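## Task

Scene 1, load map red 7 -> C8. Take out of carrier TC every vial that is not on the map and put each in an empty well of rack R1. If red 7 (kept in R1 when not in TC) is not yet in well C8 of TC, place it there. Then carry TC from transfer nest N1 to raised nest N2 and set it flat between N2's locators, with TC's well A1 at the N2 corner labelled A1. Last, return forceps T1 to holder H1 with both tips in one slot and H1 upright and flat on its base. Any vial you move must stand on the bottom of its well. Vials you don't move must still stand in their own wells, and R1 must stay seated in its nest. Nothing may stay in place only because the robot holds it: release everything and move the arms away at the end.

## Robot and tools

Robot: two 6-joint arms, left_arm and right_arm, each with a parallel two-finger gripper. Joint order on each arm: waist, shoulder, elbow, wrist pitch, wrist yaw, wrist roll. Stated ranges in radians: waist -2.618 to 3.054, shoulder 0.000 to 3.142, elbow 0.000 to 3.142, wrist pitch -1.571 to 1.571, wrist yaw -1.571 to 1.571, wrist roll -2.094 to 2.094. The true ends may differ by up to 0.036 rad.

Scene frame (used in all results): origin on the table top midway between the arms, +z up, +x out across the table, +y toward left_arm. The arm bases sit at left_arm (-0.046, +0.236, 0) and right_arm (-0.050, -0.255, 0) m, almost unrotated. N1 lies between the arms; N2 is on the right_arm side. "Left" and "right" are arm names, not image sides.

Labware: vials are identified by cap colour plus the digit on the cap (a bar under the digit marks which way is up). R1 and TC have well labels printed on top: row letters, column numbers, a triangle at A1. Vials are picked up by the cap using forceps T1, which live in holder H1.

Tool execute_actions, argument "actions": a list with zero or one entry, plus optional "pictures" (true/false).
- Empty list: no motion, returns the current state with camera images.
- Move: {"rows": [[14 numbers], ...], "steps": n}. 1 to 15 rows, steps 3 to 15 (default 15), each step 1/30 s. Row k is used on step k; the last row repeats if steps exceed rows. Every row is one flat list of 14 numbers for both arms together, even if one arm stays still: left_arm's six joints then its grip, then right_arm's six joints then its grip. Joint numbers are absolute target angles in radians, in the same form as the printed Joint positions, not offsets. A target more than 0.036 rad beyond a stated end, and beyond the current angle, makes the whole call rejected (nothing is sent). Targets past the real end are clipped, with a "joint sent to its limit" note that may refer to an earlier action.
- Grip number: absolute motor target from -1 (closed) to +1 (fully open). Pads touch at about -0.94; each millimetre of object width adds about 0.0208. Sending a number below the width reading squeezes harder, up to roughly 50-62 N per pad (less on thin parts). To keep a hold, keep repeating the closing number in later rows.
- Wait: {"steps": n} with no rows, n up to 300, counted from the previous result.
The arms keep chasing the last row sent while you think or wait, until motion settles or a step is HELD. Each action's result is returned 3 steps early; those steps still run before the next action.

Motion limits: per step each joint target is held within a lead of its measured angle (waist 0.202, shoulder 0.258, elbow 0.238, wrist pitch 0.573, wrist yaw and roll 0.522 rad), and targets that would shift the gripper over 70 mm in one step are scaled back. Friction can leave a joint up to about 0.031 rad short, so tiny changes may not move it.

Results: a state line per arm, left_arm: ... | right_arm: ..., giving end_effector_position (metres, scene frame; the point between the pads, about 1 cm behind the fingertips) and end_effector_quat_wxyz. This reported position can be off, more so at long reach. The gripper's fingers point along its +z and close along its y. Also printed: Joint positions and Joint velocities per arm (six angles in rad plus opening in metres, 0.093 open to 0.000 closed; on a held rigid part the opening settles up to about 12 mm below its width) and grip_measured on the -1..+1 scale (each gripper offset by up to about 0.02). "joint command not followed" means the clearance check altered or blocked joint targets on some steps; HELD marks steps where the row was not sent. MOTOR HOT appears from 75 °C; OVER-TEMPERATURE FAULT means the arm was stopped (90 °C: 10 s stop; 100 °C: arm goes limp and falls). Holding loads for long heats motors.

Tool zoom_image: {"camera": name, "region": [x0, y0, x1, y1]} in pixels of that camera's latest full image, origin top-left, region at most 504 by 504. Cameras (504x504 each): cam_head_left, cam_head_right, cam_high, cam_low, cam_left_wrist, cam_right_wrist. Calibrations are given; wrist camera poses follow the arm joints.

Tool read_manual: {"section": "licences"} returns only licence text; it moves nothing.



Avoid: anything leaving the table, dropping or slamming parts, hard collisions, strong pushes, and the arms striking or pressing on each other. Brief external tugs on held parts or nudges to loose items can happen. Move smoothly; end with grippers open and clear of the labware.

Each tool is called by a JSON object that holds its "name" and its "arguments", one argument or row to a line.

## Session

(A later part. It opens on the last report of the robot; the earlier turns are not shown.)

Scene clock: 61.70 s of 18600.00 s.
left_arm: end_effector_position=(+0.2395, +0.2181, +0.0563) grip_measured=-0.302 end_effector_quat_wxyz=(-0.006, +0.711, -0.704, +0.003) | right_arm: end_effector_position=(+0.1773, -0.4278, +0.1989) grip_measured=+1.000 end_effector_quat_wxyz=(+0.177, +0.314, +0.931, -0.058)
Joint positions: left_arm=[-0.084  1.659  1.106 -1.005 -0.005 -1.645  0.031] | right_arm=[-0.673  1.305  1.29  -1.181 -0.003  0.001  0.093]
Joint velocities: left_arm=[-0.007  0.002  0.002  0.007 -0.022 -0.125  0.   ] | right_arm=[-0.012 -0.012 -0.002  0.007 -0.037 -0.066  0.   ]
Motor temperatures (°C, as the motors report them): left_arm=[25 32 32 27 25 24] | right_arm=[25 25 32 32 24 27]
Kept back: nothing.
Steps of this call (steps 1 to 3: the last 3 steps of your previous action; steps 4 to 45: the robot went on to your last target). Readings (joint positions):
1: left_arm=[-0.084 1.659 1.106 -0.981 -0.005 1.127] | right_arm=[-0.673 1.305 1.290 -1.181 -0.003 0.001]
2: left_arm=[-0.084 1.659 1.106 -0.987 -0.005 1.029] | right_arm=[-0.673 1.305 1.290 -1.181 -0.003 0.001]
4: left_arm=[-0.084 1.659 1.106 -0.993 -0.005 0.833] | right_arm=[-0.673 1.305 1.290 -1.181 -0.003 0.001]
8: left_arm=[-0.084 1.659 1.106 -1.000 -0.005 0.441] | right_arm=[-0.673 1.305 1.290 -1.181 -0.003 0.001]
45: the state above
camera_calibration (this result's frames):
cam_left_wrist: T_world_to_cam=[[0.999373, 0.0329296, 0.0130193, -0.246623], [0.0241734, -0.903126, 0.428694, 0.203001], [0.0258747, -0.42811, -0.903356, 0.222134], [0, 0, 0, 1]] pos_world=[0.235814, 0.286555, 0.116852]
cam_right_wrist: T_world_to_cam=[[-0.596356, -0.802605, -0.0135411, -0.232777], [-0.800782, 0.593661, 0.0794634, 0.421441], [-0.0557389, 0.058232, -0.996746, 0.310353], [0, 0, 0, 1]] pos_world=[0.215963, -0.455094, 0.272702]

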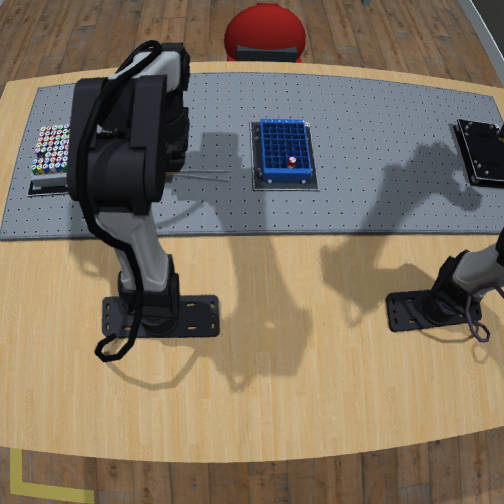

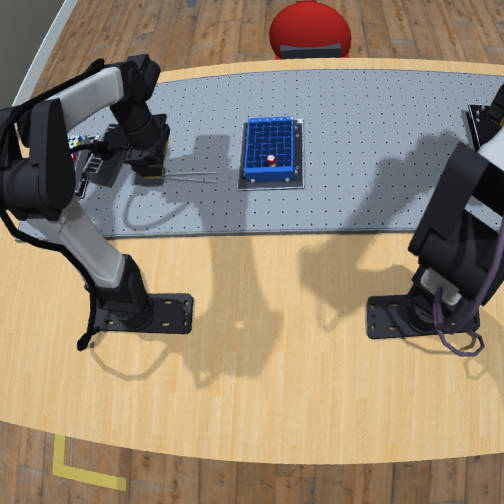

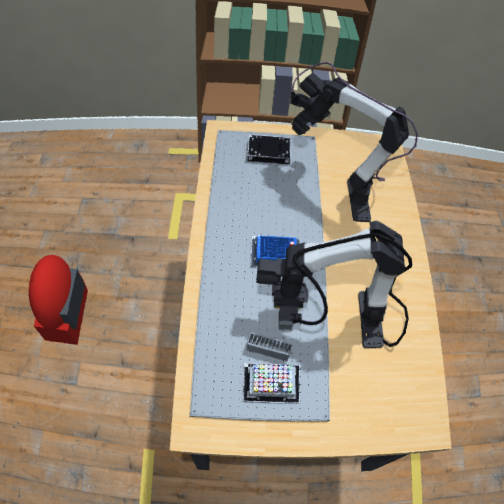

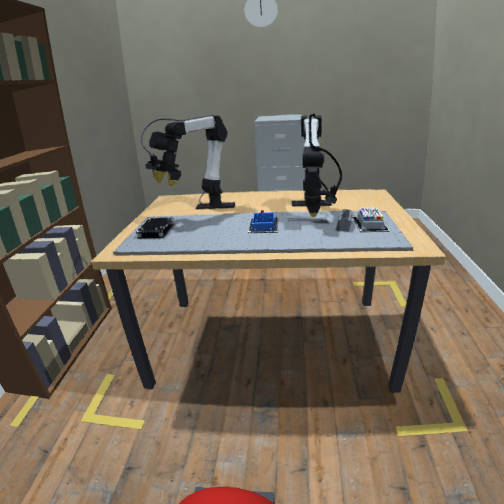

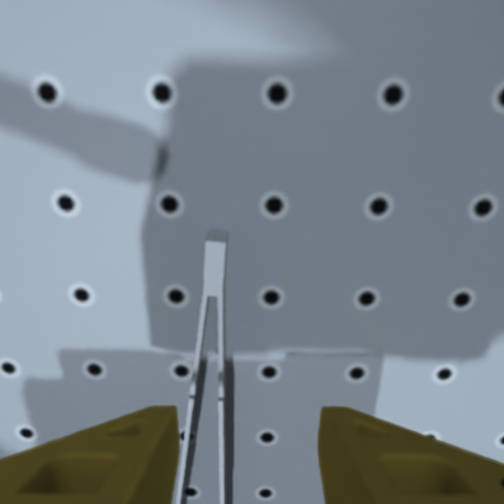

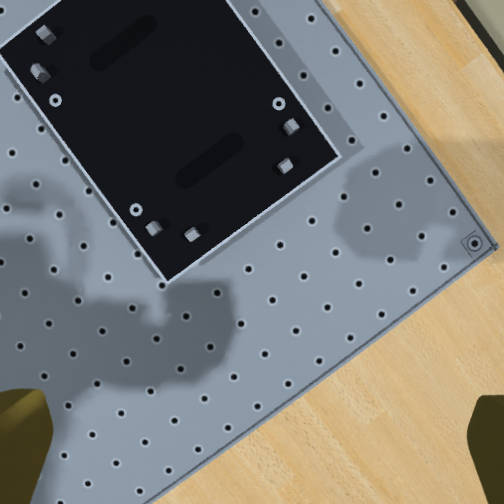

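{"name": "execute_actions", "arguments": {
  "actions": [
    {"rows":[[-0.09,1.66,1.09,-0.97,-0.008,-1.655,-0.2,-0.67,1.3,1.3,-1.2,0,0,1],[-0.09,1.66,1.08,-0.96,-0.008,-1.655,-0.2,-0.67,1.3,1.3,-1.2,0,0,1],[-0.09,1.66,1.07,-0.95,-0.008,-1.655,-0.2,-0.67,1.3,1.3,-1.2,0,0,1],[-0.09,1.66,1.06,-0.94,-0.008,-1.655,-0.2,-0.67,1.3,1.3,-1.2,0,0,1],[-0.09,1.66,1.05,-0.93,-0.008,-1.655,-0.2,-0.67,1.3,1.3,-1.2,0,0,1],[-0.09,1.66,1.04,-0.92,-0.008,-1.655,-0.2,-0.67,1.3,1.3,-1.2,0,0,1],[-0.09,1.66,1.03,-0.91,-0.008,-1.655,-0.2,-0.67,1.3,1.3,-1.2,0,0,1],[-0.09,1.66,1.02,-0.90,-0.008,-1.655,-0.2,-0.67,1.3,1.3,-1.2,0,0,1],[-0.09,1.66,1.01,-0.89,-0.008,-1.655,-0.2,-0.67,1.3,1.3,-1.2,0,0,1],[-0.09,1.66,1.0,-0.88,-0.008,-1.655,-0.2,-0.67,1.3,1.3,-1.2,0,0,1],[-0.09,1.66,0.99,-0.875,-0.008,-1.655,-0.2,-0.67,1.3,1.3,-1.2,0,0,1],[-0.09,1.66,0.985,-0.875,-0.008,-1.655,-0.2,-0.67,1.3,1.3,-1.2,0,0,1],[-0.09,1.66,0.98,-0.875,-0.008,-1.655,-0.2,-0.67,1.3,1.3,-1.2,0,0,1],[-0.09,1.66,0.977,-0.875,-0.008,-1.655,-0.2,-0.67,1.3,1.3,-1.2,0,0,1]],"steps":15}
  ]
}}

{"name": "execute_actions", "arguments": {
  "actions": [
    {"rows":[[-0.09,1.66,0.977,-0.875,-0.008,-1.655,-0.2,-0.67,1.3,1.3,-1.2,0,0,1],[-0.09,1.66,0.977,-0.875,-0.008,-1.655,-0.2,-0.67,1.3,1.3,-1.2,0,0,1],[-0.09,1.66,0.977,-0.875,-0.008,-1.655,-0.2,-0.67,1.3,1.3,-1.2,0,0,1],[-0.09,1.66,0.977,-0.875,-0.008,-1.655,-0.35,-0.67,1.3,1.3,-1.2,0,0,1],[-0.09,1.66,0.977,-0.875,-0.008,-1.655,-0.5,-0.67,1.3,1.3,-1.2,0,0,1],[-0.09,1.66,0.977,-0.875,-0.008,-1.655,-0.6,-0.67,1.3,1.3,-1.2,0,0,1],[-0.09,1.66,0.977,-0.875,-0.008,-1.655,-0.7,-0.67,1.3,1.3,-1.2,0,0,1],[-0.09,1.66,0.977,-0.875,-0.008,-1.655,-0.8,-0.67,1.3,1.3,-1.2,0,0,1],[-0.09,1.66,0.977,-0.875,-0.008,-1.655,-0.88,-0.67,1.3,1.3,-1.2,0,0,1],[-0.09,1.66,0.977,-0.875,-0.008,-1.655,-0.96,-0.67,1.3,1.3,-1.2,0,0,1]],"steps":15}
  ],
  "pictures": true
}}

Scene clock: 62.60 s of 18600.00 s.
left_arm: end_effector_position=(+0.2294, +0.2187, +0.0344) grip_measured=-0.203 end_effector_quat_wxyz=(-0.003, +0.712, -0.702, +0.000) | right_arm: end_effector_position=(+0.1773, -0.4278, +0.1989) grip_measured=+1.000 end_effector_quat_wxyz=(+0.177, +0.314, +0.931, -0.058)
Joint positions: left_arm=[-0.084  1.659  1.013 -0.92  -0.005 -1.65   0.035] | right_arm=[-0.673  1.305  1.29  -1.181 -0.003  0.001  0.093]
Joint velocities: left_arm=[ 0.007 -0.007 -0.242  0.198 -0.022 -0.007 -0.001] | right_arm=[-0.002  0.007 -0.007 -0.022  0.022 -0.066  0.   ]
Motor temperatures (°C, as the motors report them): left_arm=[25 32 32 27 25 24] | right_arm=[25 25 32 32 24 27]
Steps of this call (steps 1 to 15: the robot went on to your last target; steps 16 to 27: the first 12 steps of this action). Readings (joint positions):
16: left_arm=[-0.084 1.659 1.106 -1.004 -0.005 -1.649] | right_arm=[-0.673 1.305 1.290 -1.181 -0.003 0.001]
17: left_arm=[-0.084 1.659 1.105 -0.999 -0.005 -1.649] | right_arm=[-0.673 1.305 1.290 -1.181 -0.003 0.001]
19: left_arm=[-0.084 1.659 1.094 -0.983 -0.005 -1.649] | right_arm=[-0.673 1.305 1.290 -1.181 -0.003 0.001]
23: left_arm=[-0.084 1.659 1.054 -0.951 -0.005 -1.649] | right_arm=[-0.673 1.305 1.290 -1.181 -0.003 0.001]
27: the state above

Scene clock: 63.10 s of 18600.00 s.
left_arm: end_effector_position=(+0.2283, +0.2188, +0.0294) grip_measured=-0.947 end_effector_quat_wxyz=(-0.005, +0.712, -0.702, +0.002) | right_arm: end_effector_position=(+0.1773, -0.4278, +0.1989) grip_measured=+1.000 end_effector_quat_wxyz=(+0.177, +0.314, +0.931, -0.058)
Joint positions: left_arm=[-0.084  1.659  0.991 -0.893 -0.005 -1.65   0.   ] | right_arm=[-0.673  1.305  1.29  -1.181 -0.003  0.001  0.093]
Joint velocities: left_arm=[-0.002 -0.002 -0.002 -0.037  0.007  0.037  0.   ] | right_arm=[-0.017  0.017  0.012  0.022 -0.066 -0.007  0.   ]
Motor temperatures (°C, as the motors report them): left_arm=[25 32 32 27 25 24] | right_arm=[25 25 32 32 24 27]
Steps of this call (steps 1 to 3: the last 3 steps of your previous action; steps 4 to 15: the first 12 steps of this action). Readings (joint positions):
4: left_arm=[-0.084 1.659 0.992 -0.907 -0.005 -1.650] | right_arm=[-0.673 1.305 1.290 -1.181 -0.003 0.001]
5: left_arm=[-0.084 1.659 0.991 -0.906 -0.005 -1.650] | right_arm=[-0.673 1.305 1.290 -1.181 -0.003 0.001]
7: left_arm=[-0.084 1.659 0.991 -0.901 -0.005 -1.650] | right_arm=[-0.673 1.305 1.290 -1.181 -0.003 0.001]
11: left_arm=[-0.084 1.659 0.991 -0.896 -0.005 -1.650] | right_arm=[-0.673 1.305 1.290 -1.181 -0.003 0.001]
15: the state above
camera_calibration (this result's frames):
cam_left_wrist: T_world_to_cam=[[0.999232, 0.0378833, 0.0100016, -0.236098], [0.0299481, -0.903052, 0.428485, 0.21412], [0.0252644, -0.427857, -0.903493, 0.198517], [0, 0, 0, 1]] pos_world=[0.224489, 0.287243, 0.0899732]
cam_right_wrist: T_world_to_cam=[[-0.596356, -0.802605, -0.0135411, -0.232777], [-0.800782, 0.593661, 0.0794634, 0.421441], [-0.0557389, 0.058232, -0.996746, 0.310353], [0, 0, 0, 1]] pos_world=[0.215963, -0.455094, 0.272702]

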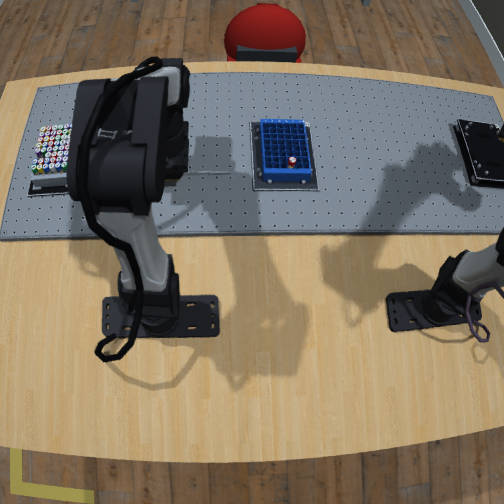

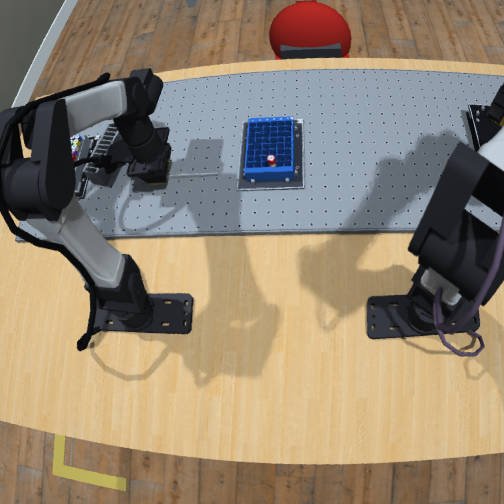

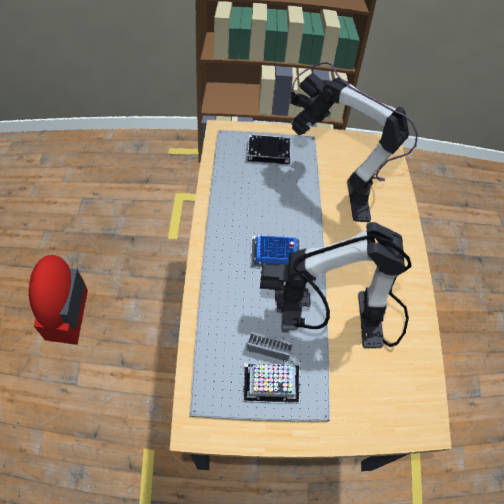

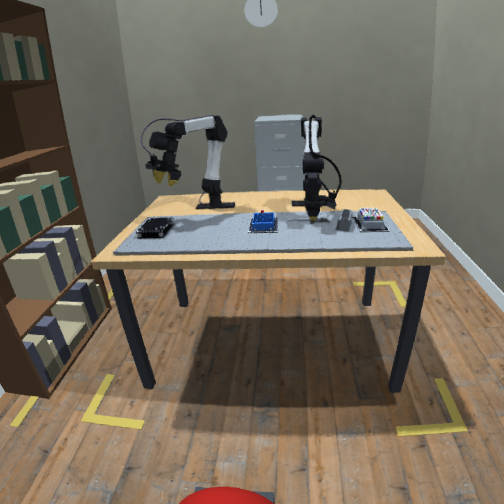

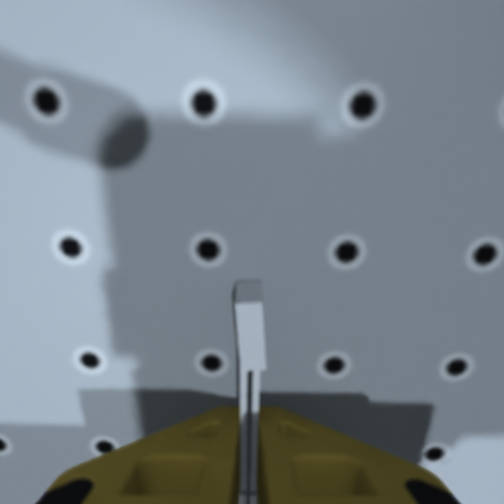

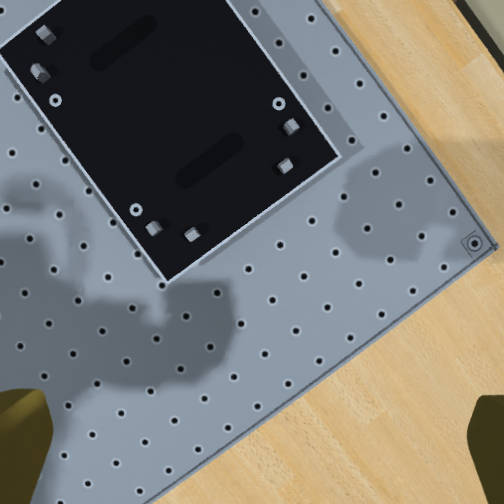

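{"name": "execute_actions", "arguments": {
  "actions": [
    {"rows":[[-0.09,1.64,1.02,-0.93,-0.008,-1.655,-0.96,-0.67,1.3,1.3,-1.2,0,0,1],[-0.09,1.63,1.04,-0.96,-0.008,-1.655,-0.96,-0.67,1.3,1.3,-1.2,0,0,1],[-0.09,1.62,1.06,-0.99,-0.008,-1.655,-0.96,-0.67,1.3,1.3,-1.2,0,0,1],[-0.09,1.61,1.08,-1.01,-0.008,-1.655,-0.96,-0.67,1.3,1.3,-1.2,0,0,1],[-0.09,1.60,1.10,-1.02,-0.008,-1.655,-0.96,-0.67,1.3,1.3,-1.2,0,0,1],[-0.09,1.59,1.12,-1.02,-0.008,-1.655,-0.96,-0.67,1.3,1.3,-1.2,0,0,1],[-0.09,1.58,1.14,-1.0,-0.008,-1.655,-0.96,-0.67,1.3,1.3,-1.2,0,0,1],[-0.09,1.57,1.16,-0.97,-0.008,-1.655,-0.96,-0.67,1.3,1.3,-1.2,0,0,1],[-0.09,1.56,1.18,-0.93,-0.008,-1.655,-0.96,-0.67,1.3,1.3,-1.2,0,0,1],[-0.09,1.55,1.2,-0.88,-0.008,-1.655,-0.96,-0.67,1.3,1.3,-1.2,0,0,1],[-0.09,1.54,1.2,-0.83,-0.008,-1.655,-0.96,-0.67,1.3,1.3,-1.2,0,0,1],[-0.09,1.53,1.2,-0.78,-0.008,-1.655,-0.96,-0.67,1.3,1.3,-1.2,0,0,1],[-0.09,1.52,1.2,-0.73,-0.008,-1.655,-0.96,-0.67,1.3,1.3,-1.2,0,0,1],[-0.09,1.51,1.2,-0.68,-0.008,-1.655,-0.96,-0.67,1.3,1.3,-1.2,0,0,1],[-0.09,1.50,1.2,-0.63,-0.008,-1.655,-0.96,-0.67,1.3,1.3,-1.2,0,0,1]],"steps":15}
  ]
}}

{"name": "execute_actions", "arguments": {
  "actions": [
    {"rows":[[-0.09,1.49,1.2,-0.58,0,-1.62,-0.96,-0.67,1.3,1.3,-1.2,0,0,1],[-0.09,1.48,1.2,-0.53,0,-1.58,-0.96,-0.67,1.3,1.3,-1.2,0,0,1],[-0.09,1.47,1.2,-0.48,0,-1.53,-0.96,-0.67,1.3,1.3,-1.2,0,0,1],[-0.09,1.46,1.2,-0.43,0,-1.47,-0.96,-0.67,1.3,1.3,-1.2,0,0,1],[-0.09,1.45,1.2,-0.38,0,-1.41,-0.96,-0.67,1.3,1.3,-1.2,0,0,1],[-0.09,1.44,1.19,-0.33,0,-1.35,-0.96,-0.67,1.3,1.3,-1.2,0,0,1],[-0.09,1.43,1.18,-0.28,0,-1.29,-0.96,-0.67,1.3,1.3,-1.2,0,0,1],[-0.09,1.42,1.16,-0.23,0,-1.23,-0.96,-0.67,1.3,1.3,-1.2,0,0,1],[-0.09,1.42,1.14,-0.18,0,-1.17,-0.96,-0.67,1.3,1.3,-1.2,0,0,1],[-0.09,1.42,1.12,-0.13,0,-1.11,-0.96,-0.67,1.3,1.3,-1.2,0,0,1],[-0.09,1.42,1.10,-0.08,0,-1.05,-0.96,-0.67,1.3,1.3,-1.2,0,0,1],[-0.09,1.42,1.08,-0.03,0,-0.99,-0.96,-0.67,1.3,1.3,-1.2,0,0,1],[-0.09,1.42,1.06,0.02,0,-0.93,-0.96,-0.67,1.3,1.3,-1.2,0,0,1],[-0.09,1.42,1.04,0.07,0,-0.87,-0.96,-0.67,1.3,1.3,-1.2,0,0,1],[-0.09,1.42,1.02,0.12,0,-0.81,-0.96,-0.67,1.3,1.3,-1.2,0,0,1]],"steps":15}
  ]
}}

{"name": "execute_actions", "arguments": {
  "actions": [
    {"rows":[[-0.07,1.42,1.0,0.17,0.03,-0.75,-0.96,-0.67,1.3,1.3,-1.2,0,0,1],[-0.05,1.42,0.98,0.22,0.06,-0.69,-0.96,-0.67,1.3,1.3,-1.2,0,0,1],[-0.025,1.42,0.96,0.27,0.09,-0.63,-0.96,-0.67,1.3,1.3,-1.2,0,0,1],[0,1.42,0.94,0.32,0.12,-0.57,-0.96,-0.67,1.3,1.3,-1.2,0,0,1],[0.025,1.42,0.92,0.37,0.15,-0.51,-0.96,-0.67,1.3,1.3,-1.2,0,0,1],[0.05,1.42,0.90,0.42,0.18,-0.45,-0.96,-0.67,1.3,1.3,-1.2,0,0,1],[0.075,1.42,0.88,0.47,0.21,-0.39,-0.96,-0.67,1.3,1.3,-1.2,0,0,1],[0.1,1.42,0.86,0.52,0.24,-0.33,-0.96,-0.67,1.3,1.3,-1.2,0,0,1],[0.125,1.42,0.84,0.57,0.27,-0.27,-0.96,-0.67,1.3,1.3,-1.2,0,0,1],[0.15,1.42,0.82,0.62,0.30,-0.21,-0.96,-0.67,1.3,1.3,-1.2,0,0,1],[0.175,1.42,0.80,0.66,0.33,-0.15,-0.96,-0.67,1.3,1.3,-1.2,0,0,1],[0.2,1.42,0.78,0.70,0.36,-0.09,-0.96,-0.67,1.3,1.3,-1.2,0,0,1],[0.225,1.42,0.76,0.73,0.39,-0.04,-0.96,-0.67,1.3,1.3,-1.2,0,0,1],[0.25,1.42,0.74,0.75,0.42,0.005,-0.96,-0.67,1.3,1.3,-1.2,0,0,1],[0.275,1.42,0.72,0.77,0.45,0.005,-0.96,-0.67,1.3,1.3,-1.2,0,0,1]],"steps":15}
  ]
}}

{"name": "execute_actions", "arguments": {
  "actions": [
    {"rows":[[0.30,1.42,0.70,0.79,0.49,0.005,-0.96,-0.67,1.3,1.3,-1.2,0,0,1],[0.33,1.42,0.68,0.81,0.53,0.005,-0.96,-0.67,1.3,1.3,-1.2,0,0,1],[0.36,1.42,0.66,0.83,0.57,0.005,-0.96,-0.67,1.3,1.3,-1.2,0,0,1],[0.39,1.42,0.64,0.85,0.61,0.005,-0.96,-0.67,1.3,1.3,-1.2,0,0,1],[0.42,1.42,0.62,0.87,0.65,0.005,-0.96,-0.67,1.3,1.3,-1.2,0,0,1],[0.45,1.42,0.60,0.89,0.69,0.005,-0.96,-0.67,1.3,1.3,-1.2,0,0,1],[0.48,1.42,0.58,0.91,0.73,0.005,-0.96,-0.67,1.3,1.3,-1.2,0,0,1],[0.51,1.42,0.56,0.93,0.77,0.005,-0.96,-0.67,1.3,1.3,-1.2,0,0,1],[0.54,1.42,0.54,0.95,0.81,0.005,-0.96,-0.67,1.3,1.3,-1.2,0,0,1],[0.57,1.42,0.52,0.965,0.85,0.005,-0.96,-0.67,1.3,1.3,-1.2,0,0,1],[0.60,1.42,0.50,0.975,0.88,0.005,-0.96,-0.67,1.3,1.3,-1.2,0,0,1],[0.62,1.42,0.49,0.975,0.90,0.005,-0.96,-0.67,1.3,1.3,-1.2,0,0,1],[0.64,1.42,0.48,0.975,0.915,0.005,-0.96,-0.67,1.3,1.3,-1.2,0,0,1],[0.655,1.42,0.47,0.975,0.915,0.005,-0.96,-0.67,1.3,1.3,-1.2,0,0,1],[0.66,1.42,0.47,0.975,0.915,0.005,-0.96,-0.67,1.3,1.3,-1.2,0,0,1]],"steps":15}
  ]
}}

{"name": "execute_actions", "arguments": {
  "actions": [
    {"steps":25}
  ],
  "pictures": true
}}

Scene clock: 64.80 s of 18600.00 s.
left_arm: end_effector_position=(+0.2834, +0.2153, +0.1026) grip_measured=-0.949 end_effector_quat_wxyz=(-0.085, +0.707, -0.696, +0.094) | right_arm: end_effector_position=(+0.1773, -0.4278, +0.1989) grip_measured=+1.000 end_effector_quat_wxyz=(+0.177, +0.314, +0.931, -0.058)
Joint positions: left_arm=[-0.084  1.571  1.171 -0.915 -0.005 -1.65   0.   ] | right_arm=[-0.673  1.305  1.29  -1.181 -0.003  0.001  0.093]
Joint velocities: left_arm=[-0.012 -0.388  0.295  0.916  0.007 -0.037  0.   ] | right_arm=[-0.002 -0.007 -0.007 -0.007  0.007  0.066  0.   ]
Motor temperatures (°C, as the motors report them): left_arm=[25 33 32 27 25 24] | right_arm=[25 25 32 32 24 27]
Steps of this call (steps 1 to 3: the last 3 steps of your previous action; steps 4 to 15: the robot went on to your last target; steps 16 to 39: nothing new was sent; steps 40 to 51: the first 12 steps of this action). Readings (joint positions):
40: left_arm=[-0.084 1.659 0.992 -0.895 -0.005 -1.650] | right_arm=[-0.673 1.305 1.290 -1.181 -0.003 0.001]
41: left_arm=[-0.084 1.659 0.996 -0.904 -0.005 -1.650] | right_arm=[-0.673 1.305 1.290 -1.181 -0.003 0.001]
43: left_arm=[-0.084 1.657 1.020 -0.937 -0.005 -1.650] | right_arm=[-0.673 1.305 1.290 -1.181 -0.003 0.001]
47: left_arm=[-0.084 1.622 1.097 -0.975 -0.005 -1.650] | right_arm=[-0.673 1.305 1.290 -1.181 -0.003 0.001]
51: the state above

Scene clock: 65.30 s of 18600.00 s.
left_arm: end_effector_position=(+0.3961, +0.2080, +0.2358) grip_measured=-0.949 end_effector_quat_wxyz=(+0.394, -0.480, +0.727, -0.294) | right_arm: end_effector_position=(+0.1773, -0.4278, +0.1989) grip_measured=+1.000 end_effector_quat_wxyz=(+0.177, +0.314, +0.931, -0.058)
Joint positions: left_arm=[-0.084  1.434  1.138 -0.248 -0.005 -1.228  0.   ] | right_arm=[-0.673  1.305  1.29  -1.181 -0.003  0.001  0.093]
Joint velocities: left_arm=[-0.027 -0.129 -0.53   1.619 -0.037  1.59   0.   ] | right_arm=[ 0.002 -0.012  0.007  0.051 -0.066 -0.037  0.   ]
Motor temperatures (°C, as the motors report them): left_arm=[25 33 32 27 25 24] | right_arm=[25 25 32 32 24 27]
Steps of this call (steps 1 to 3: the last 3 steps of your previous action; steps 4 to 15: the first 12 steps of this action). Readings (joint positions):
4: left_arm=[-0.084 1.527 1.182 -0.770 -0.005 -1.647] | right_arm=[-0.673 1.305 1.290 -1.181 -0.003 0.001]
5: left_arm=[-0.084 1.520 1.182 -0.730 -0.005 -1.637] | right_arm=[-0.673 1.305 1.290 -1.181 -0.003 0.001]
7: left_arm=[-0.084 1.504 1.182 -0.645 -0.005 -1.594] | right_arm=[-0.673 1.305 1.290 -1.181 -0.003 0.001]
11: left_arm=[-0.084 1.468 1.181 -0.460 -0.005 -1.436] | right_arm=[-0.673 1.305 1.290 -1.181 -0.003 0.001]
15: the state above

Scene clock: 65.80 s of 18600.00 s.
left_arm: end_effector_position=(+0.4088, +0.2739, +0.2555) grip_measured=-0.950 end_effector_quat_wxyz=(+0.646, -0.118, +0.740, -0.146) | right_arm: end_effector_position=(+0.1773, -0.4278, +0.1989) grip_measured=+1.000 end_effector_quat_wxyz=(+0.177, +0.314, +0.931, -0.058)
Joint positions: left_arm=[ 0.148  1.431  0.828  0.476  0.232 -0.351  0.   ] | right_arm=[-0.673  1.305  1.29  -1.181 -0.003  0.001  0.093]
Joint velocities: left_arm=[ 0.73   0.002 -0.549  1.385  0.799  1.707  0.   ] | right_arm=[ 0.007  0.012 -0.012 -0.022 -0.007 -0.051  0.   ]
Motor temperatures (°C, as the motors report them): left_arm=[25 33 32 27 25 24] | right_arm=[25 26 32 32 24 27]
Steps of this call (steps 1 to 3: the last 3 steps of your previous action; steps 4 to 15: the first 12 steps of this action). Readings (joint positions):
4: left_arm=[-0.084 1.431 1.053 -0.052 -0.002 -1.002] | right_arm=[-0.673 1.305 1.290 -1.181 -0.003 0.001]
5: left_arm=[-0.082 1.431 1.030 -0.007 0.008 -0.943] | right_arm=[-0.673 1.305 1.290 -1.181 -0.003 0.001]
7: left_arm=[-0.060 1.431 0.986 0.086 0.043 -0.826] | right_arm=[-0.673 1.305 1.290 -1.181 -0.003 0.001]
11: left_arm=[0.042 1.431 0.906 0.280 0.130 -0.589] | right_arm=[-0.673 1.305 1.290 -1.181 -0.003 0.001]
15: the state above

Scene clock: 66.30 s of 18600.00 s.
left_arm: end_effector_position=(+0.3334, +0.3514, +0.2174) grip_measured=-0.950 end_effector_quat_wxyz=(+0.701, +0.048, +0.709, -0.063) | right_arm: end_effector_position=(+0.1773, -0.4278, +0.1989) grip_measured=+1.000 end_effector_quat_wxyz=(+0.177, +0.314, +0.931, -0.058)
Joint positions: left_arm=[ 0.568  1.431  0.53   0.886  0.745 -0.013  0.   ] | right_arm=[-0.673  1.305  1.29  -1.181 -0.003  0.001  0.093]
Joint velocities: left_arm=[ 0.779  0.002 -0.501  0.359  0.916  0.095  0.   ] | right_arm=[ 0.012 -0.002  0.012  0.022 -0.022  0.007  0.   ]
Motor temperatures (°C, as the motors report them): left_arm=[25 33 32 27 25 24] | right_arm=[25 26 32 32 24 27]
Steps of this call (steps 1 to 3: the last 3 steps of your previous action; steps 4 to 15: the first 12 steps of this action). Readings (joint positions):
4: left_arm=[0.247 1.431 0.751 0.633 0.347 -0.151] | right_arm=[-0.673 1.305 1.290 -1.181 -0.003 0.001]
5: left_arm=[0.272 1.431 0.731 0.663 0.380 -0.121] | right_arm=[-0.673 1.305 1.290 -1.181 -0.003 0.001]
7: left_arm=[0.327 1.431 0.690 0.717 0.449 -0.077] | right_arm=[-0.673 1.305 1.290 -1.181 -0.003 0.001]
11: left_arm=[0.449 1.431 0.609 0.809 0.597 -0.032] | right_arm=[-0.673 1.305 1.290 -1.181 -0.003 0.001]
15: the state above

Scene clock: 67.13 s of 18600.00 s.
left_arm: end_effector_position=(+0.3122, +0.3511, +0.2104) grip_measured=-0.950 end_effector_quat_wxyz=(+0.702, +0.082, +0.703, -0.083) | right_arm: end_effector_position=(+0.1773, -0.4278, +0.1989) grip_measured=+1.000 end_effector_quat_wxyz=(+0.177, +0.314, +0.931, -0.058)
Joint positions: left_arm=[ 0.651  1.431  0.481  0.949  0.905 -0.001  0.   ] | right_arm=[-0.673  1.305  1.29  -1.181 -0.003  0.001  0.093]
Joint velocities: left_arm=[ 0.017  0.007 -0.007  0.081 -0.051 -0.007  0.   ] | right_arm=[-0.007  0.007 -0.017 -0.051 -0.095 -0.095  0.   ]
Motor temperatures (°C, as the motors report them): left_arm=[25 33 32 28 25 24] | right_arm=[25 26 32 32 24 27]
Kept back: nothing.
Steps of this call (steps 1 to 3: the last 3 steps of your previous action; steps 4 to 25: the robot went on to your last target). Readings (joint positions):
1: left_arm=[0.594 1.431 0.514 0.897 0.776 -0.011] | right_arm=[-0.673 1.305 1.290 -1.181 -0.003 0.001]
2: left_arm=[0.615 1.431 0.501 0.906 0.802 -0.009] | right_arm=[-0.673 1.305 1.290 -1.181 -0.003 0.001]
4: left_arm=[0.644 1.431 0.485 0.917 0.837 -0.006] | right_arm=[-0.673 1.305 1.290 -1.181 -0.003 0.001]
8: left_arm=[0.651 1.431 0.481 0.934 0.877 -0.003] | right_arm=[-0.673 1.305 1.290 -1.181 -0.003 0.001]
25: the state above
camera_calibration (this result's frames):
cam_left_wrist: T_world_to_cam=[[-0.231875, -0.972433, 0.0246541, 0.409298], [-0.425927, 0.0787102, -0.901327, 0.331006], [0.87454, -0.219496, -0.432436, -0.0208784], [0, 0, 0, 1]] pos_world=[0.25415, 0.367379, 0.279226]
cam_right_wrist: T_world_to_cam=[[-0.596356, -0.802605, -0.0135411, -0.232777], [-0.800782, 0.593661, 0.0794634, 0.421441], [-0.0557389, 0.058232, -0.996746, 0.310353], [0, 0, 0, 1]] pos_world=[0.215963, -0.455094, 0.272702]

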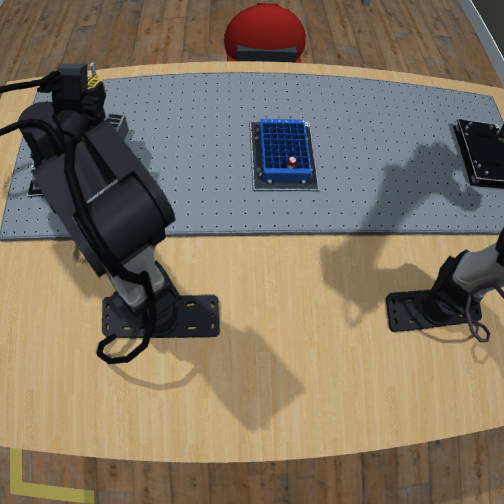

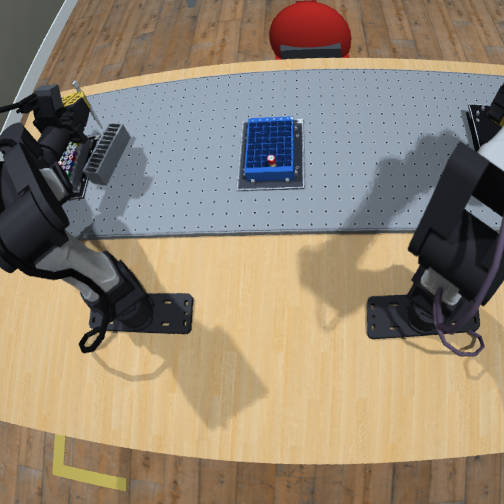

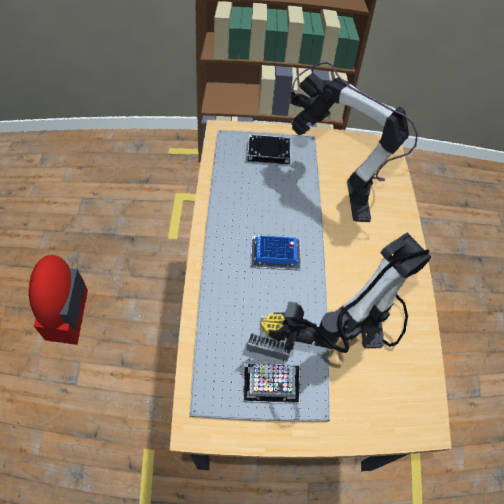

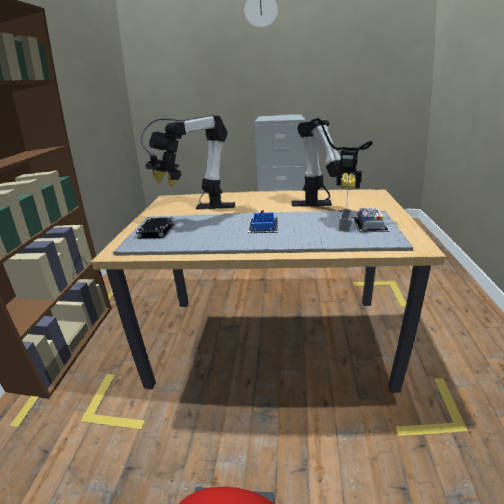

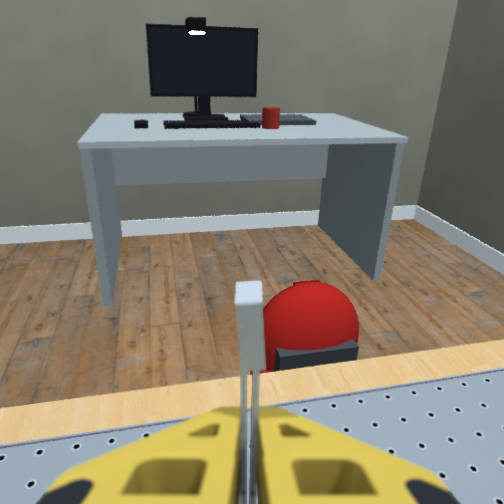

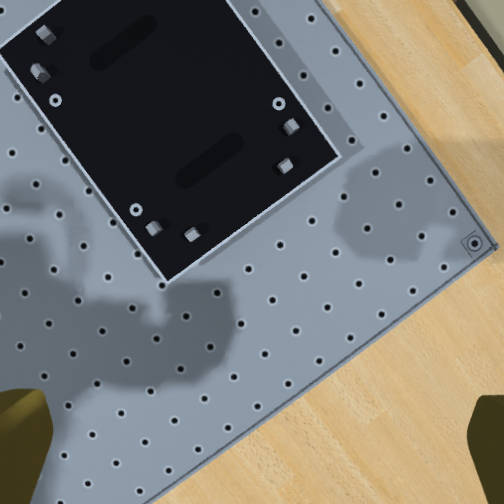

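{"name": "execute_actions", "arguments": {
  "actions": [
    {"rows":[[0.66,1.45,0.465,0.995,0.915,0.005,-0.96,-0.67,1.3,1.3,-1.2,0,0,1],[0.66,1.46,0.46,1.01,0.915,0.005,-0.96,-0.67,1.3,1.3,-1.2,0,0,1],[0.66,1.47,0.456,1.025,0.915,0.005,-0.96,-0.67,1.3,1.3,-1.2,0,0,1],[0.66,1.48,0.452,1.04,0.915,0.005,-0.96,-0.67,1.3,1.3,-1.2,0,0,1],[0.66,1.49,0.448,1.055,0.915,0.005,-0.96,-0.67,1.3,1.3,-1.2,0,0,1],[0.66,1.50,0.444,1.07,0.915,0.005,-0.96,-0.67,1.3,1.3,-1.2,0,0,1],[0.66,1.51,0.44,1.085,0.915,0.005,-0.96,-0.67,1.3,1.3,-1.2,0,0,1],[0.66,1.52,0.435,1.10,0.915,0.005,-0.96,-0.67,1.3,1.3,-1.2,0,0,1],[0.66,1.53,0.43,1.10,0.915,0.005,-0.96,-0.67,1.3,1.3,-1.2,0,0,1]],"steps":15}
  ]
}}

{"name": "execute_actions", "arguments": {
  "actions": [
    {"steps":15}
  ],
  "pictures": true
}}

{"name": "zoom_image", "arguments": {
  "camera": "cam_head_right",
  "region": [60, 90, 140, 170]
}}

{"name": "zoom_image", "arguments": {
  "camera": "cam_high",
  "region": [235, 300, 305, 370]
}}

{"name": "zoom_image", "arguments": {
  "camera": "cam_low",
  "region": [315, 170, 385, 240]
}}

Scene clock: 67.80 s of 18600.00 s.
left_arm: end_effector_position=(+0.3126, +0.3513, +0.1867) grip_measured=-0.950 end_effector_quat_wxyz=(+0.696, +0.077, +0.708, -0.089) | right_arm: end_effector_position=(+0.1773, -0.4278, +0.1989) grip_measured=+1.000 end_effector_quat_wxyz=(+0.177, +0.314, +0.931, -0.058)
Joint positions: left_arm=[ 0.651  1.514  0.443  1.048  0.906 -0.     0.   ] | right_arm=[-0.673  1.305  1.29  -1.181 -0.003  0.001  0.093]
Joint velocities: left_arm=[ 0.002  0.071 -0.051  0.125 -0.007 -0.022  0.   ] | right_arm=[ 0.007  0.002  0.012  0.022 -0.022  0.037  0.   ]
Motor temperatures (°C, as the motors report them): left_arm=[25 33 32 28 25 24] | right_arm=[25 26 32 32 24 27]
Steps of this call (steps 1 to 8: the robot went on to your last target; steps 9 to 20: the first 12 steps of this action). Readings (joint positions):
9: left_arm=[0.651 1.431 0.481 0.951 0.905 -0.001] | right_arm=[-0.673 1.305 1.290 -1.181 -0.003 0.001]
10: left_arm=[0.651 1.432 0.481 0.956 0.906 -0.001] | right_arm=[-0.673 1.305 1.290 -1.181 -0.003 0.001]
12: left_arm=[0.651 1.442 0.480 0.978 0.906 -0.000] | right_arm=[-0.673 1.305 1.290 -1.181 -0.003 0.001]
16: left_arm=[0.651 1.482 0.460 1.025 0.906 -0.000] | right_arm=[-0.673 1.305 1.290 -1.181 -0.003 0.001]
20: the state above

Scene clock: 68.30 s of 18600.00 s.
left_arm: end_effector_position=(+0.3125, +0.3512, +0.1900) grip_measured=-0.950 end_effector_quat_wxyz=(+0.702, +0.082, +0.703, -0.083) | right_arm: end_effector_position=(+0.1773, -0.4278, +0.1989) grip_measured=+1.000 end_effector_quat_wxyz=(+0.177, +0.314, +0.931, -0.058)
Joint positions: left_arm=[ 0.651  1.516  0.442  1.073  0.906 -0.     0.   ] | right_arm=[-0.673  1.305  1.29  -1.181 -0.003  0.001  0.093]
Joint velocities: left_arm=[ 0.002 -0.007  0.002  0.037 -0.022 -0.081  0.   ] | right_arm=[-0.007  0.002  0.012 -0.051  0.007  0.022  0.   ]
Motor temperatures (°C, as the motors report them): left_arm=[25 32 32 28 25 24] | right_arm=[25 26 32 32 24 27]
Kept back: nothing.
Steps of this call (steps 1 to 3: the last 3 steps of your previous action; steps 4 to 15: the robot went on to your last target). Readings (joint positions):
1: left_arm=[0.651 1.516 0.442 1.051 0.906 -0.000] | right_arm=[-0.673 1.305 1.290 -1.181 -0.003 0.001]
2: left_arm=[0.651 1.516 0.442 1.053 0.906 -0.000] | right_arm=[-0.673 1.305 1.290 -1.181 -0.003 0.001]
4: left_arm=[0.651 1.516 0.442 1.062 0.906 -0.000] | right_arm=[-0.673 1.305 1.290 -1.181 -0.003 0.001]
8: left_arm=[0.651 1.516 0.442 1.070 0.906 -0.000] | right_arm=[-0.673 1.305 1.290 -1.181 -0.003 0.001]
15: the state above
camera_calibration (this result's frames):
cam_left_wrist: T_world_to_cam=[[-0.232983, -0.97217, 0.0245736, 0.410229], [-0.426025, 0.0793175, -0.901228, 0.312469], [0.874198, -0.22044, -0.432649, -0.0295009], [0, 0, 0, 1]] pos_world=[0.254486, 0.367525, 0.258761]
cam_right_wrist: T_world_to_cam=[[-0.596356, -0.802605, -0.0135411, -0.232777], [-0.800782, 0.593661, 0.0794634, 0.421441], [-0.0557389, 0.058232, -0.996746, 0.310353], [0, 0, 0, 1]] pos_world=[0.215963, -0.455094, 0.272702]

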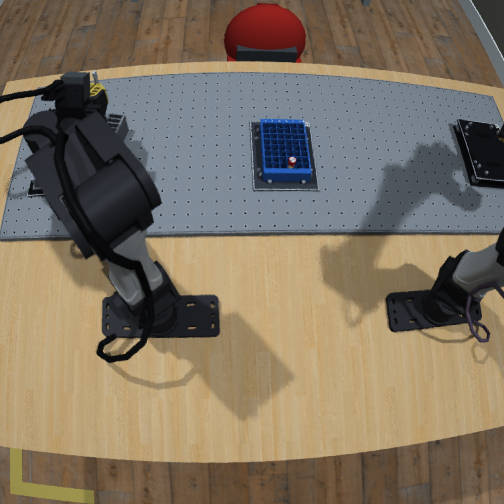

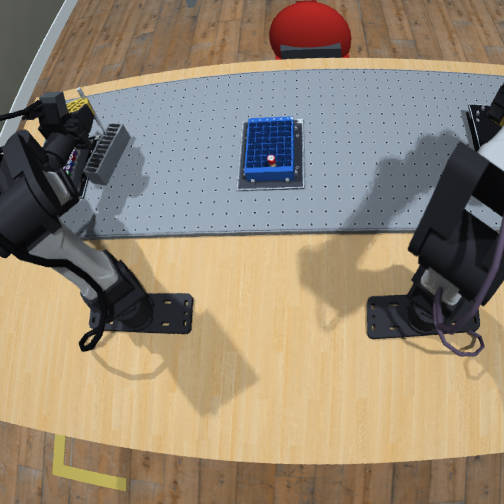

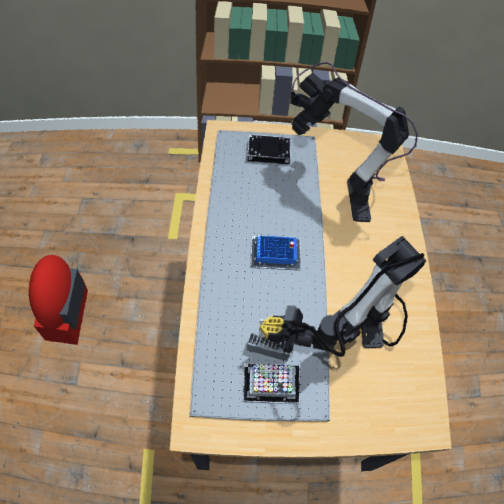

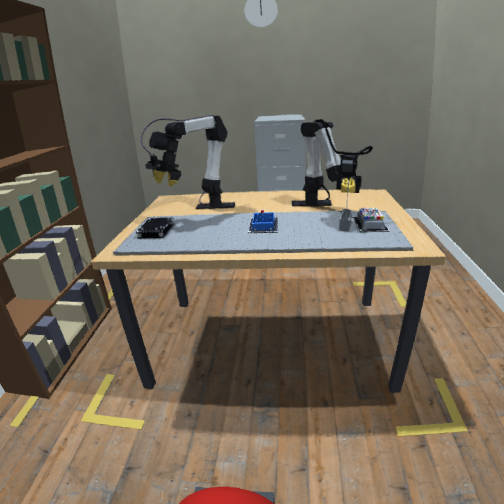

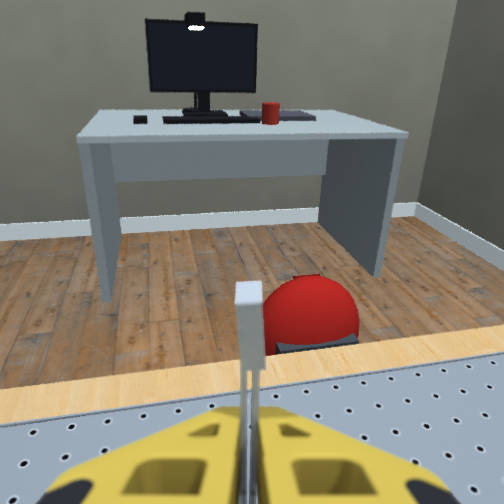

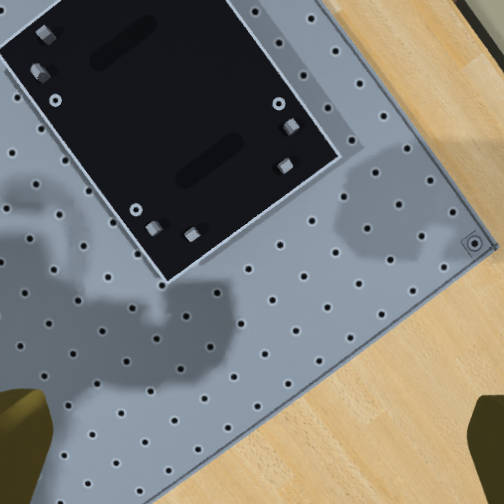

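Region (60, 90, 140, 170) of cam_head_right's 504x504 image, scaled by 6.300, with more detail than that image has.

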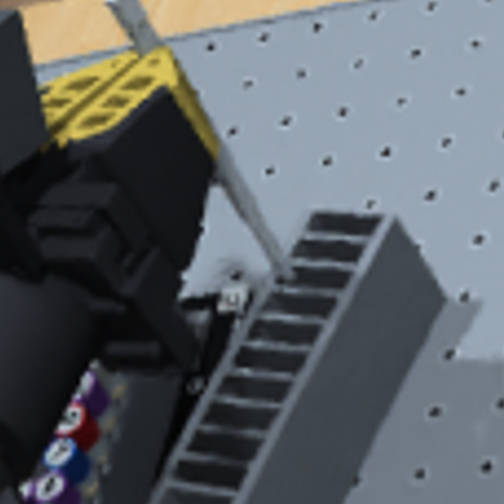

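Region (235, 300, 305, 370) of cam_high's 504x504 image, scaled by 7.200, with more detail than that image has.

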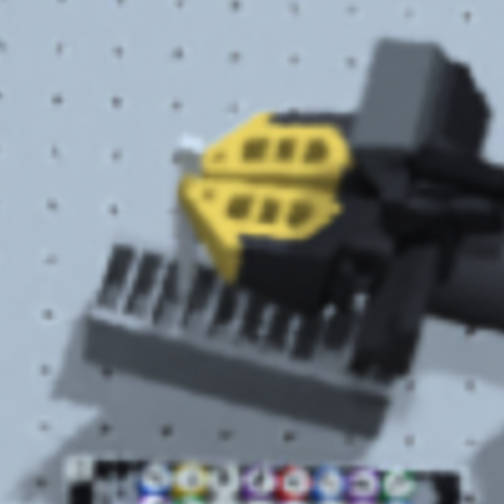

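Region (315, 170, 385, 240) of cam_low's 504x504 image, scaled by 7.200, with more detail than that image has.

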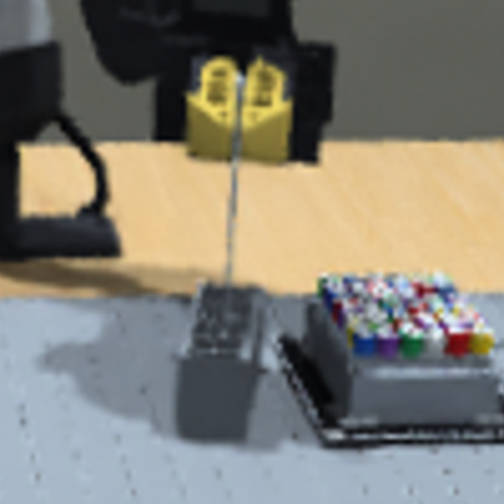

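{"name": "execute_actions", "arguments": {
  "actions": [
    {"rows":[[0.622,1.53,0.43,1.10,0.915,0.005,-0.96,-0.67,1.3,1.3,-1.2,0,0,1]],"steps":12}
  ],
  "pictures": true
}}

{"name": "zoom_image", "arguments": {
  "camera": "cam_head_right",
  "region": [80, 110, 130, 160]
}}

{"name": "zoom_image", "arguments": {
  "camera": "cam_high",
  "region": [240, 315, 280, 355]
}}

Scene clock: 69.27 s of 18600.00 s.
left_arm: end_effector_position=(+0.3144, +0.3450, +0.1901) grip_measured=-0.950 end_effector_quat_wxyz=(+0.701, +0.089, +0.702, -0.089) | right_arm: end_effector_position=(+0.1773, -0.4278, +0.1989) grip_measured=+1.000 end_effector_quat_wxyz=(+0.177, +0.314, +0.931, -0.058)
Joint positions: left_arm=[ 0.634  1.516  0.442  1.074  0.907 -0.     0.   ] | right_arm=[-0.673  1.305  1.29  -1.181 -0.003  0.001  0.093]
Joint velocities: left_arm=[ 0.002  0.002  0.002  0.007  0.066 -0.051  0.   ] | right_arm=[-0.012  0.002 -0.002 -0.051 -0.022  0.051  0.   ]
Motor temperatures (°C, as the motors report them): left_arm=[25 32 32 28 25 24] | right_arm=[25 26 32 32 24 27]
Steps of this call (steps 1 to 15: the robot went on to your last target; steps 16 to 20: nothing new was sent; steps 21 to 29: the first 9 steps of this action). Readings (joint positions):
21: left_arm=[0.649 1.516 0.442 1.074 0.906 -0.000] | right_arm=[-0.673 1.305 1.290 -1.181 -0.003 0.001]
22: left_arm=[0.645 1.516 0.442 1.074 0.906 -0.000] | right_arm=[-0.673 1.305 1.290 -1.181 -0.003 0.001]
24: left_arm=[0.637 1.516 0.442 1.074 0.906 -0.000] | right_arm=[-0.673 1.305 1.290 -1.181 -0.003 0.001]
28: left_arm=[0.634 1.516 0.442 1.074 0.907 -0.000] | right_arm=[-0.673 1.305 1.290 -1.181 -0.003 0.001]
29: the state above
camera_calibration (this result's frames):
cam_left_wrist: T_world_to_cam=[[-0.25002, -0.967944, 0.0239734, 0.40868], [-0.424022, 0.0871986, -0.901444, 0.310564], [0.870457, -0.235545, -0.432231, -0.0261169], [0, 0, 0, 1]] pos_world=[0.256598, 0.362347, 0.25887]
cam_right_wrist: T_world_to_cam=[[-0.596356, -0.802605, -0.0135411, -0.232777], [-0.800782, 0.593661, 0.0794634, 0.421441], [-0.0557389, 0.058232, -0.996746, 0.310353], [0, 0, 0, 1]] pos_world=[0.215963, -0.455094, 0.272702]

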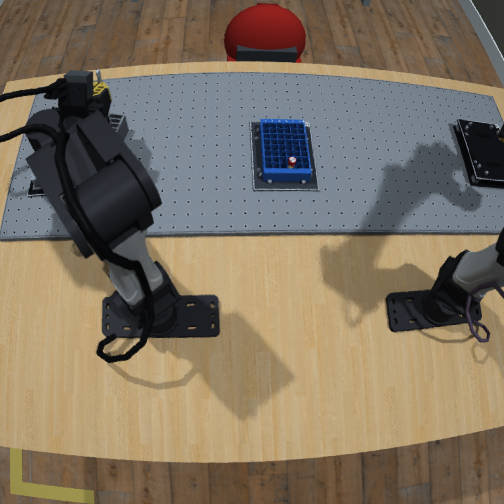

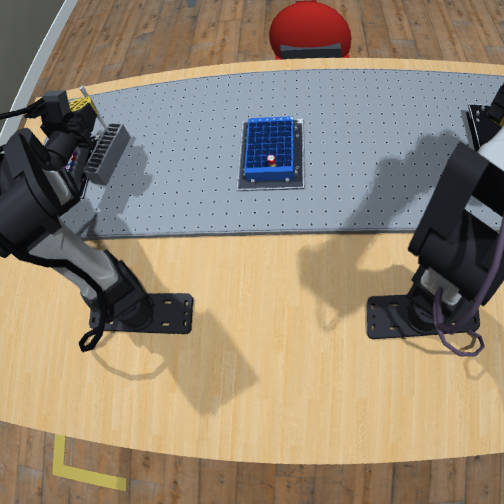

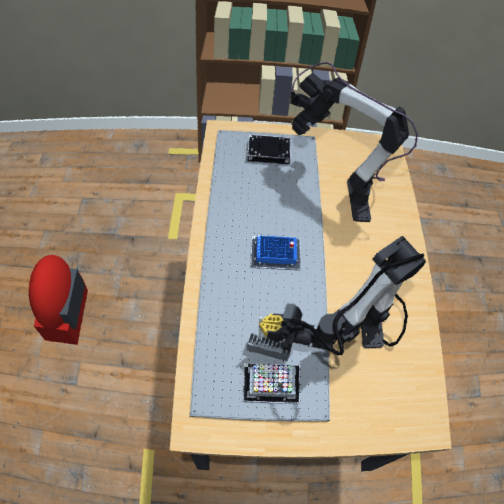

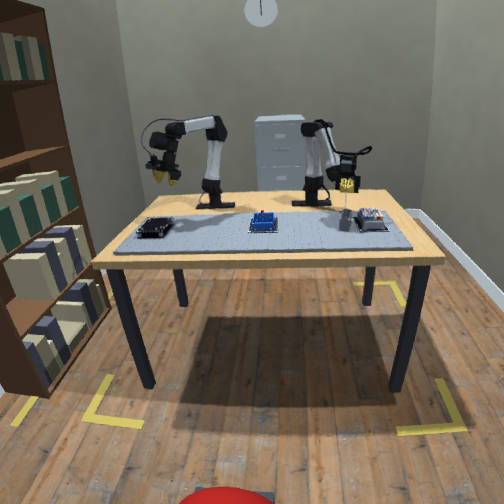

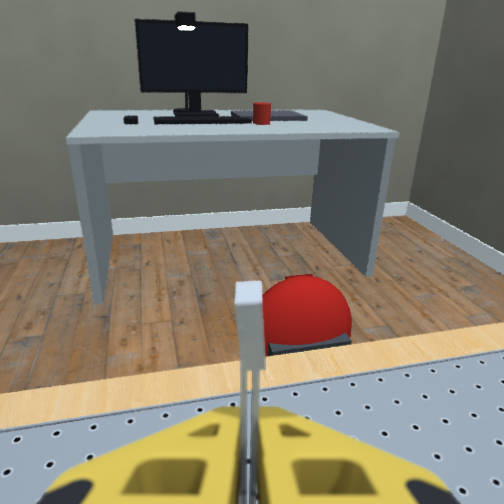

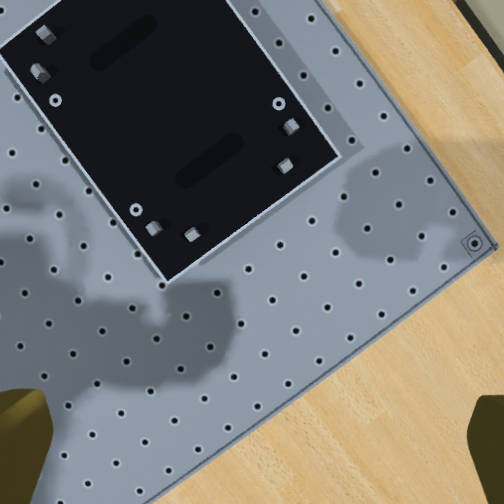

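Region (80, 110, 130, 160) of cam_head_right's 504x504 image, scaled by 10.080, with more detail than that image has.

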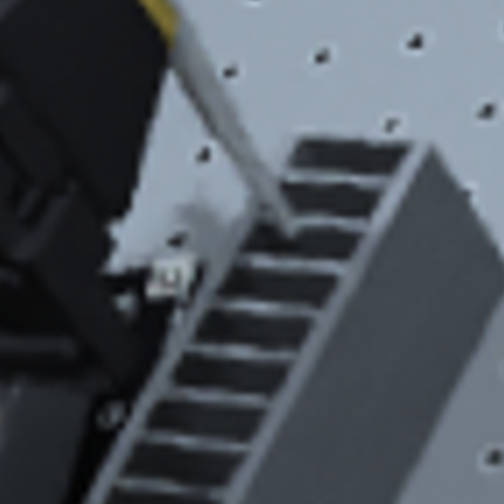

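Region (240, 315, 280, 355) of cam_high's 504x504 image, scaled by 12.600, with more detail than that image has.

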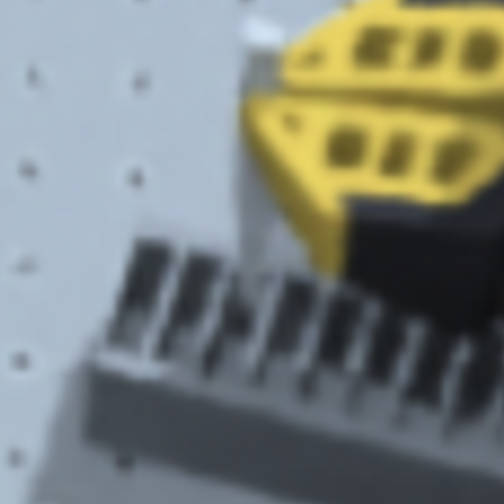

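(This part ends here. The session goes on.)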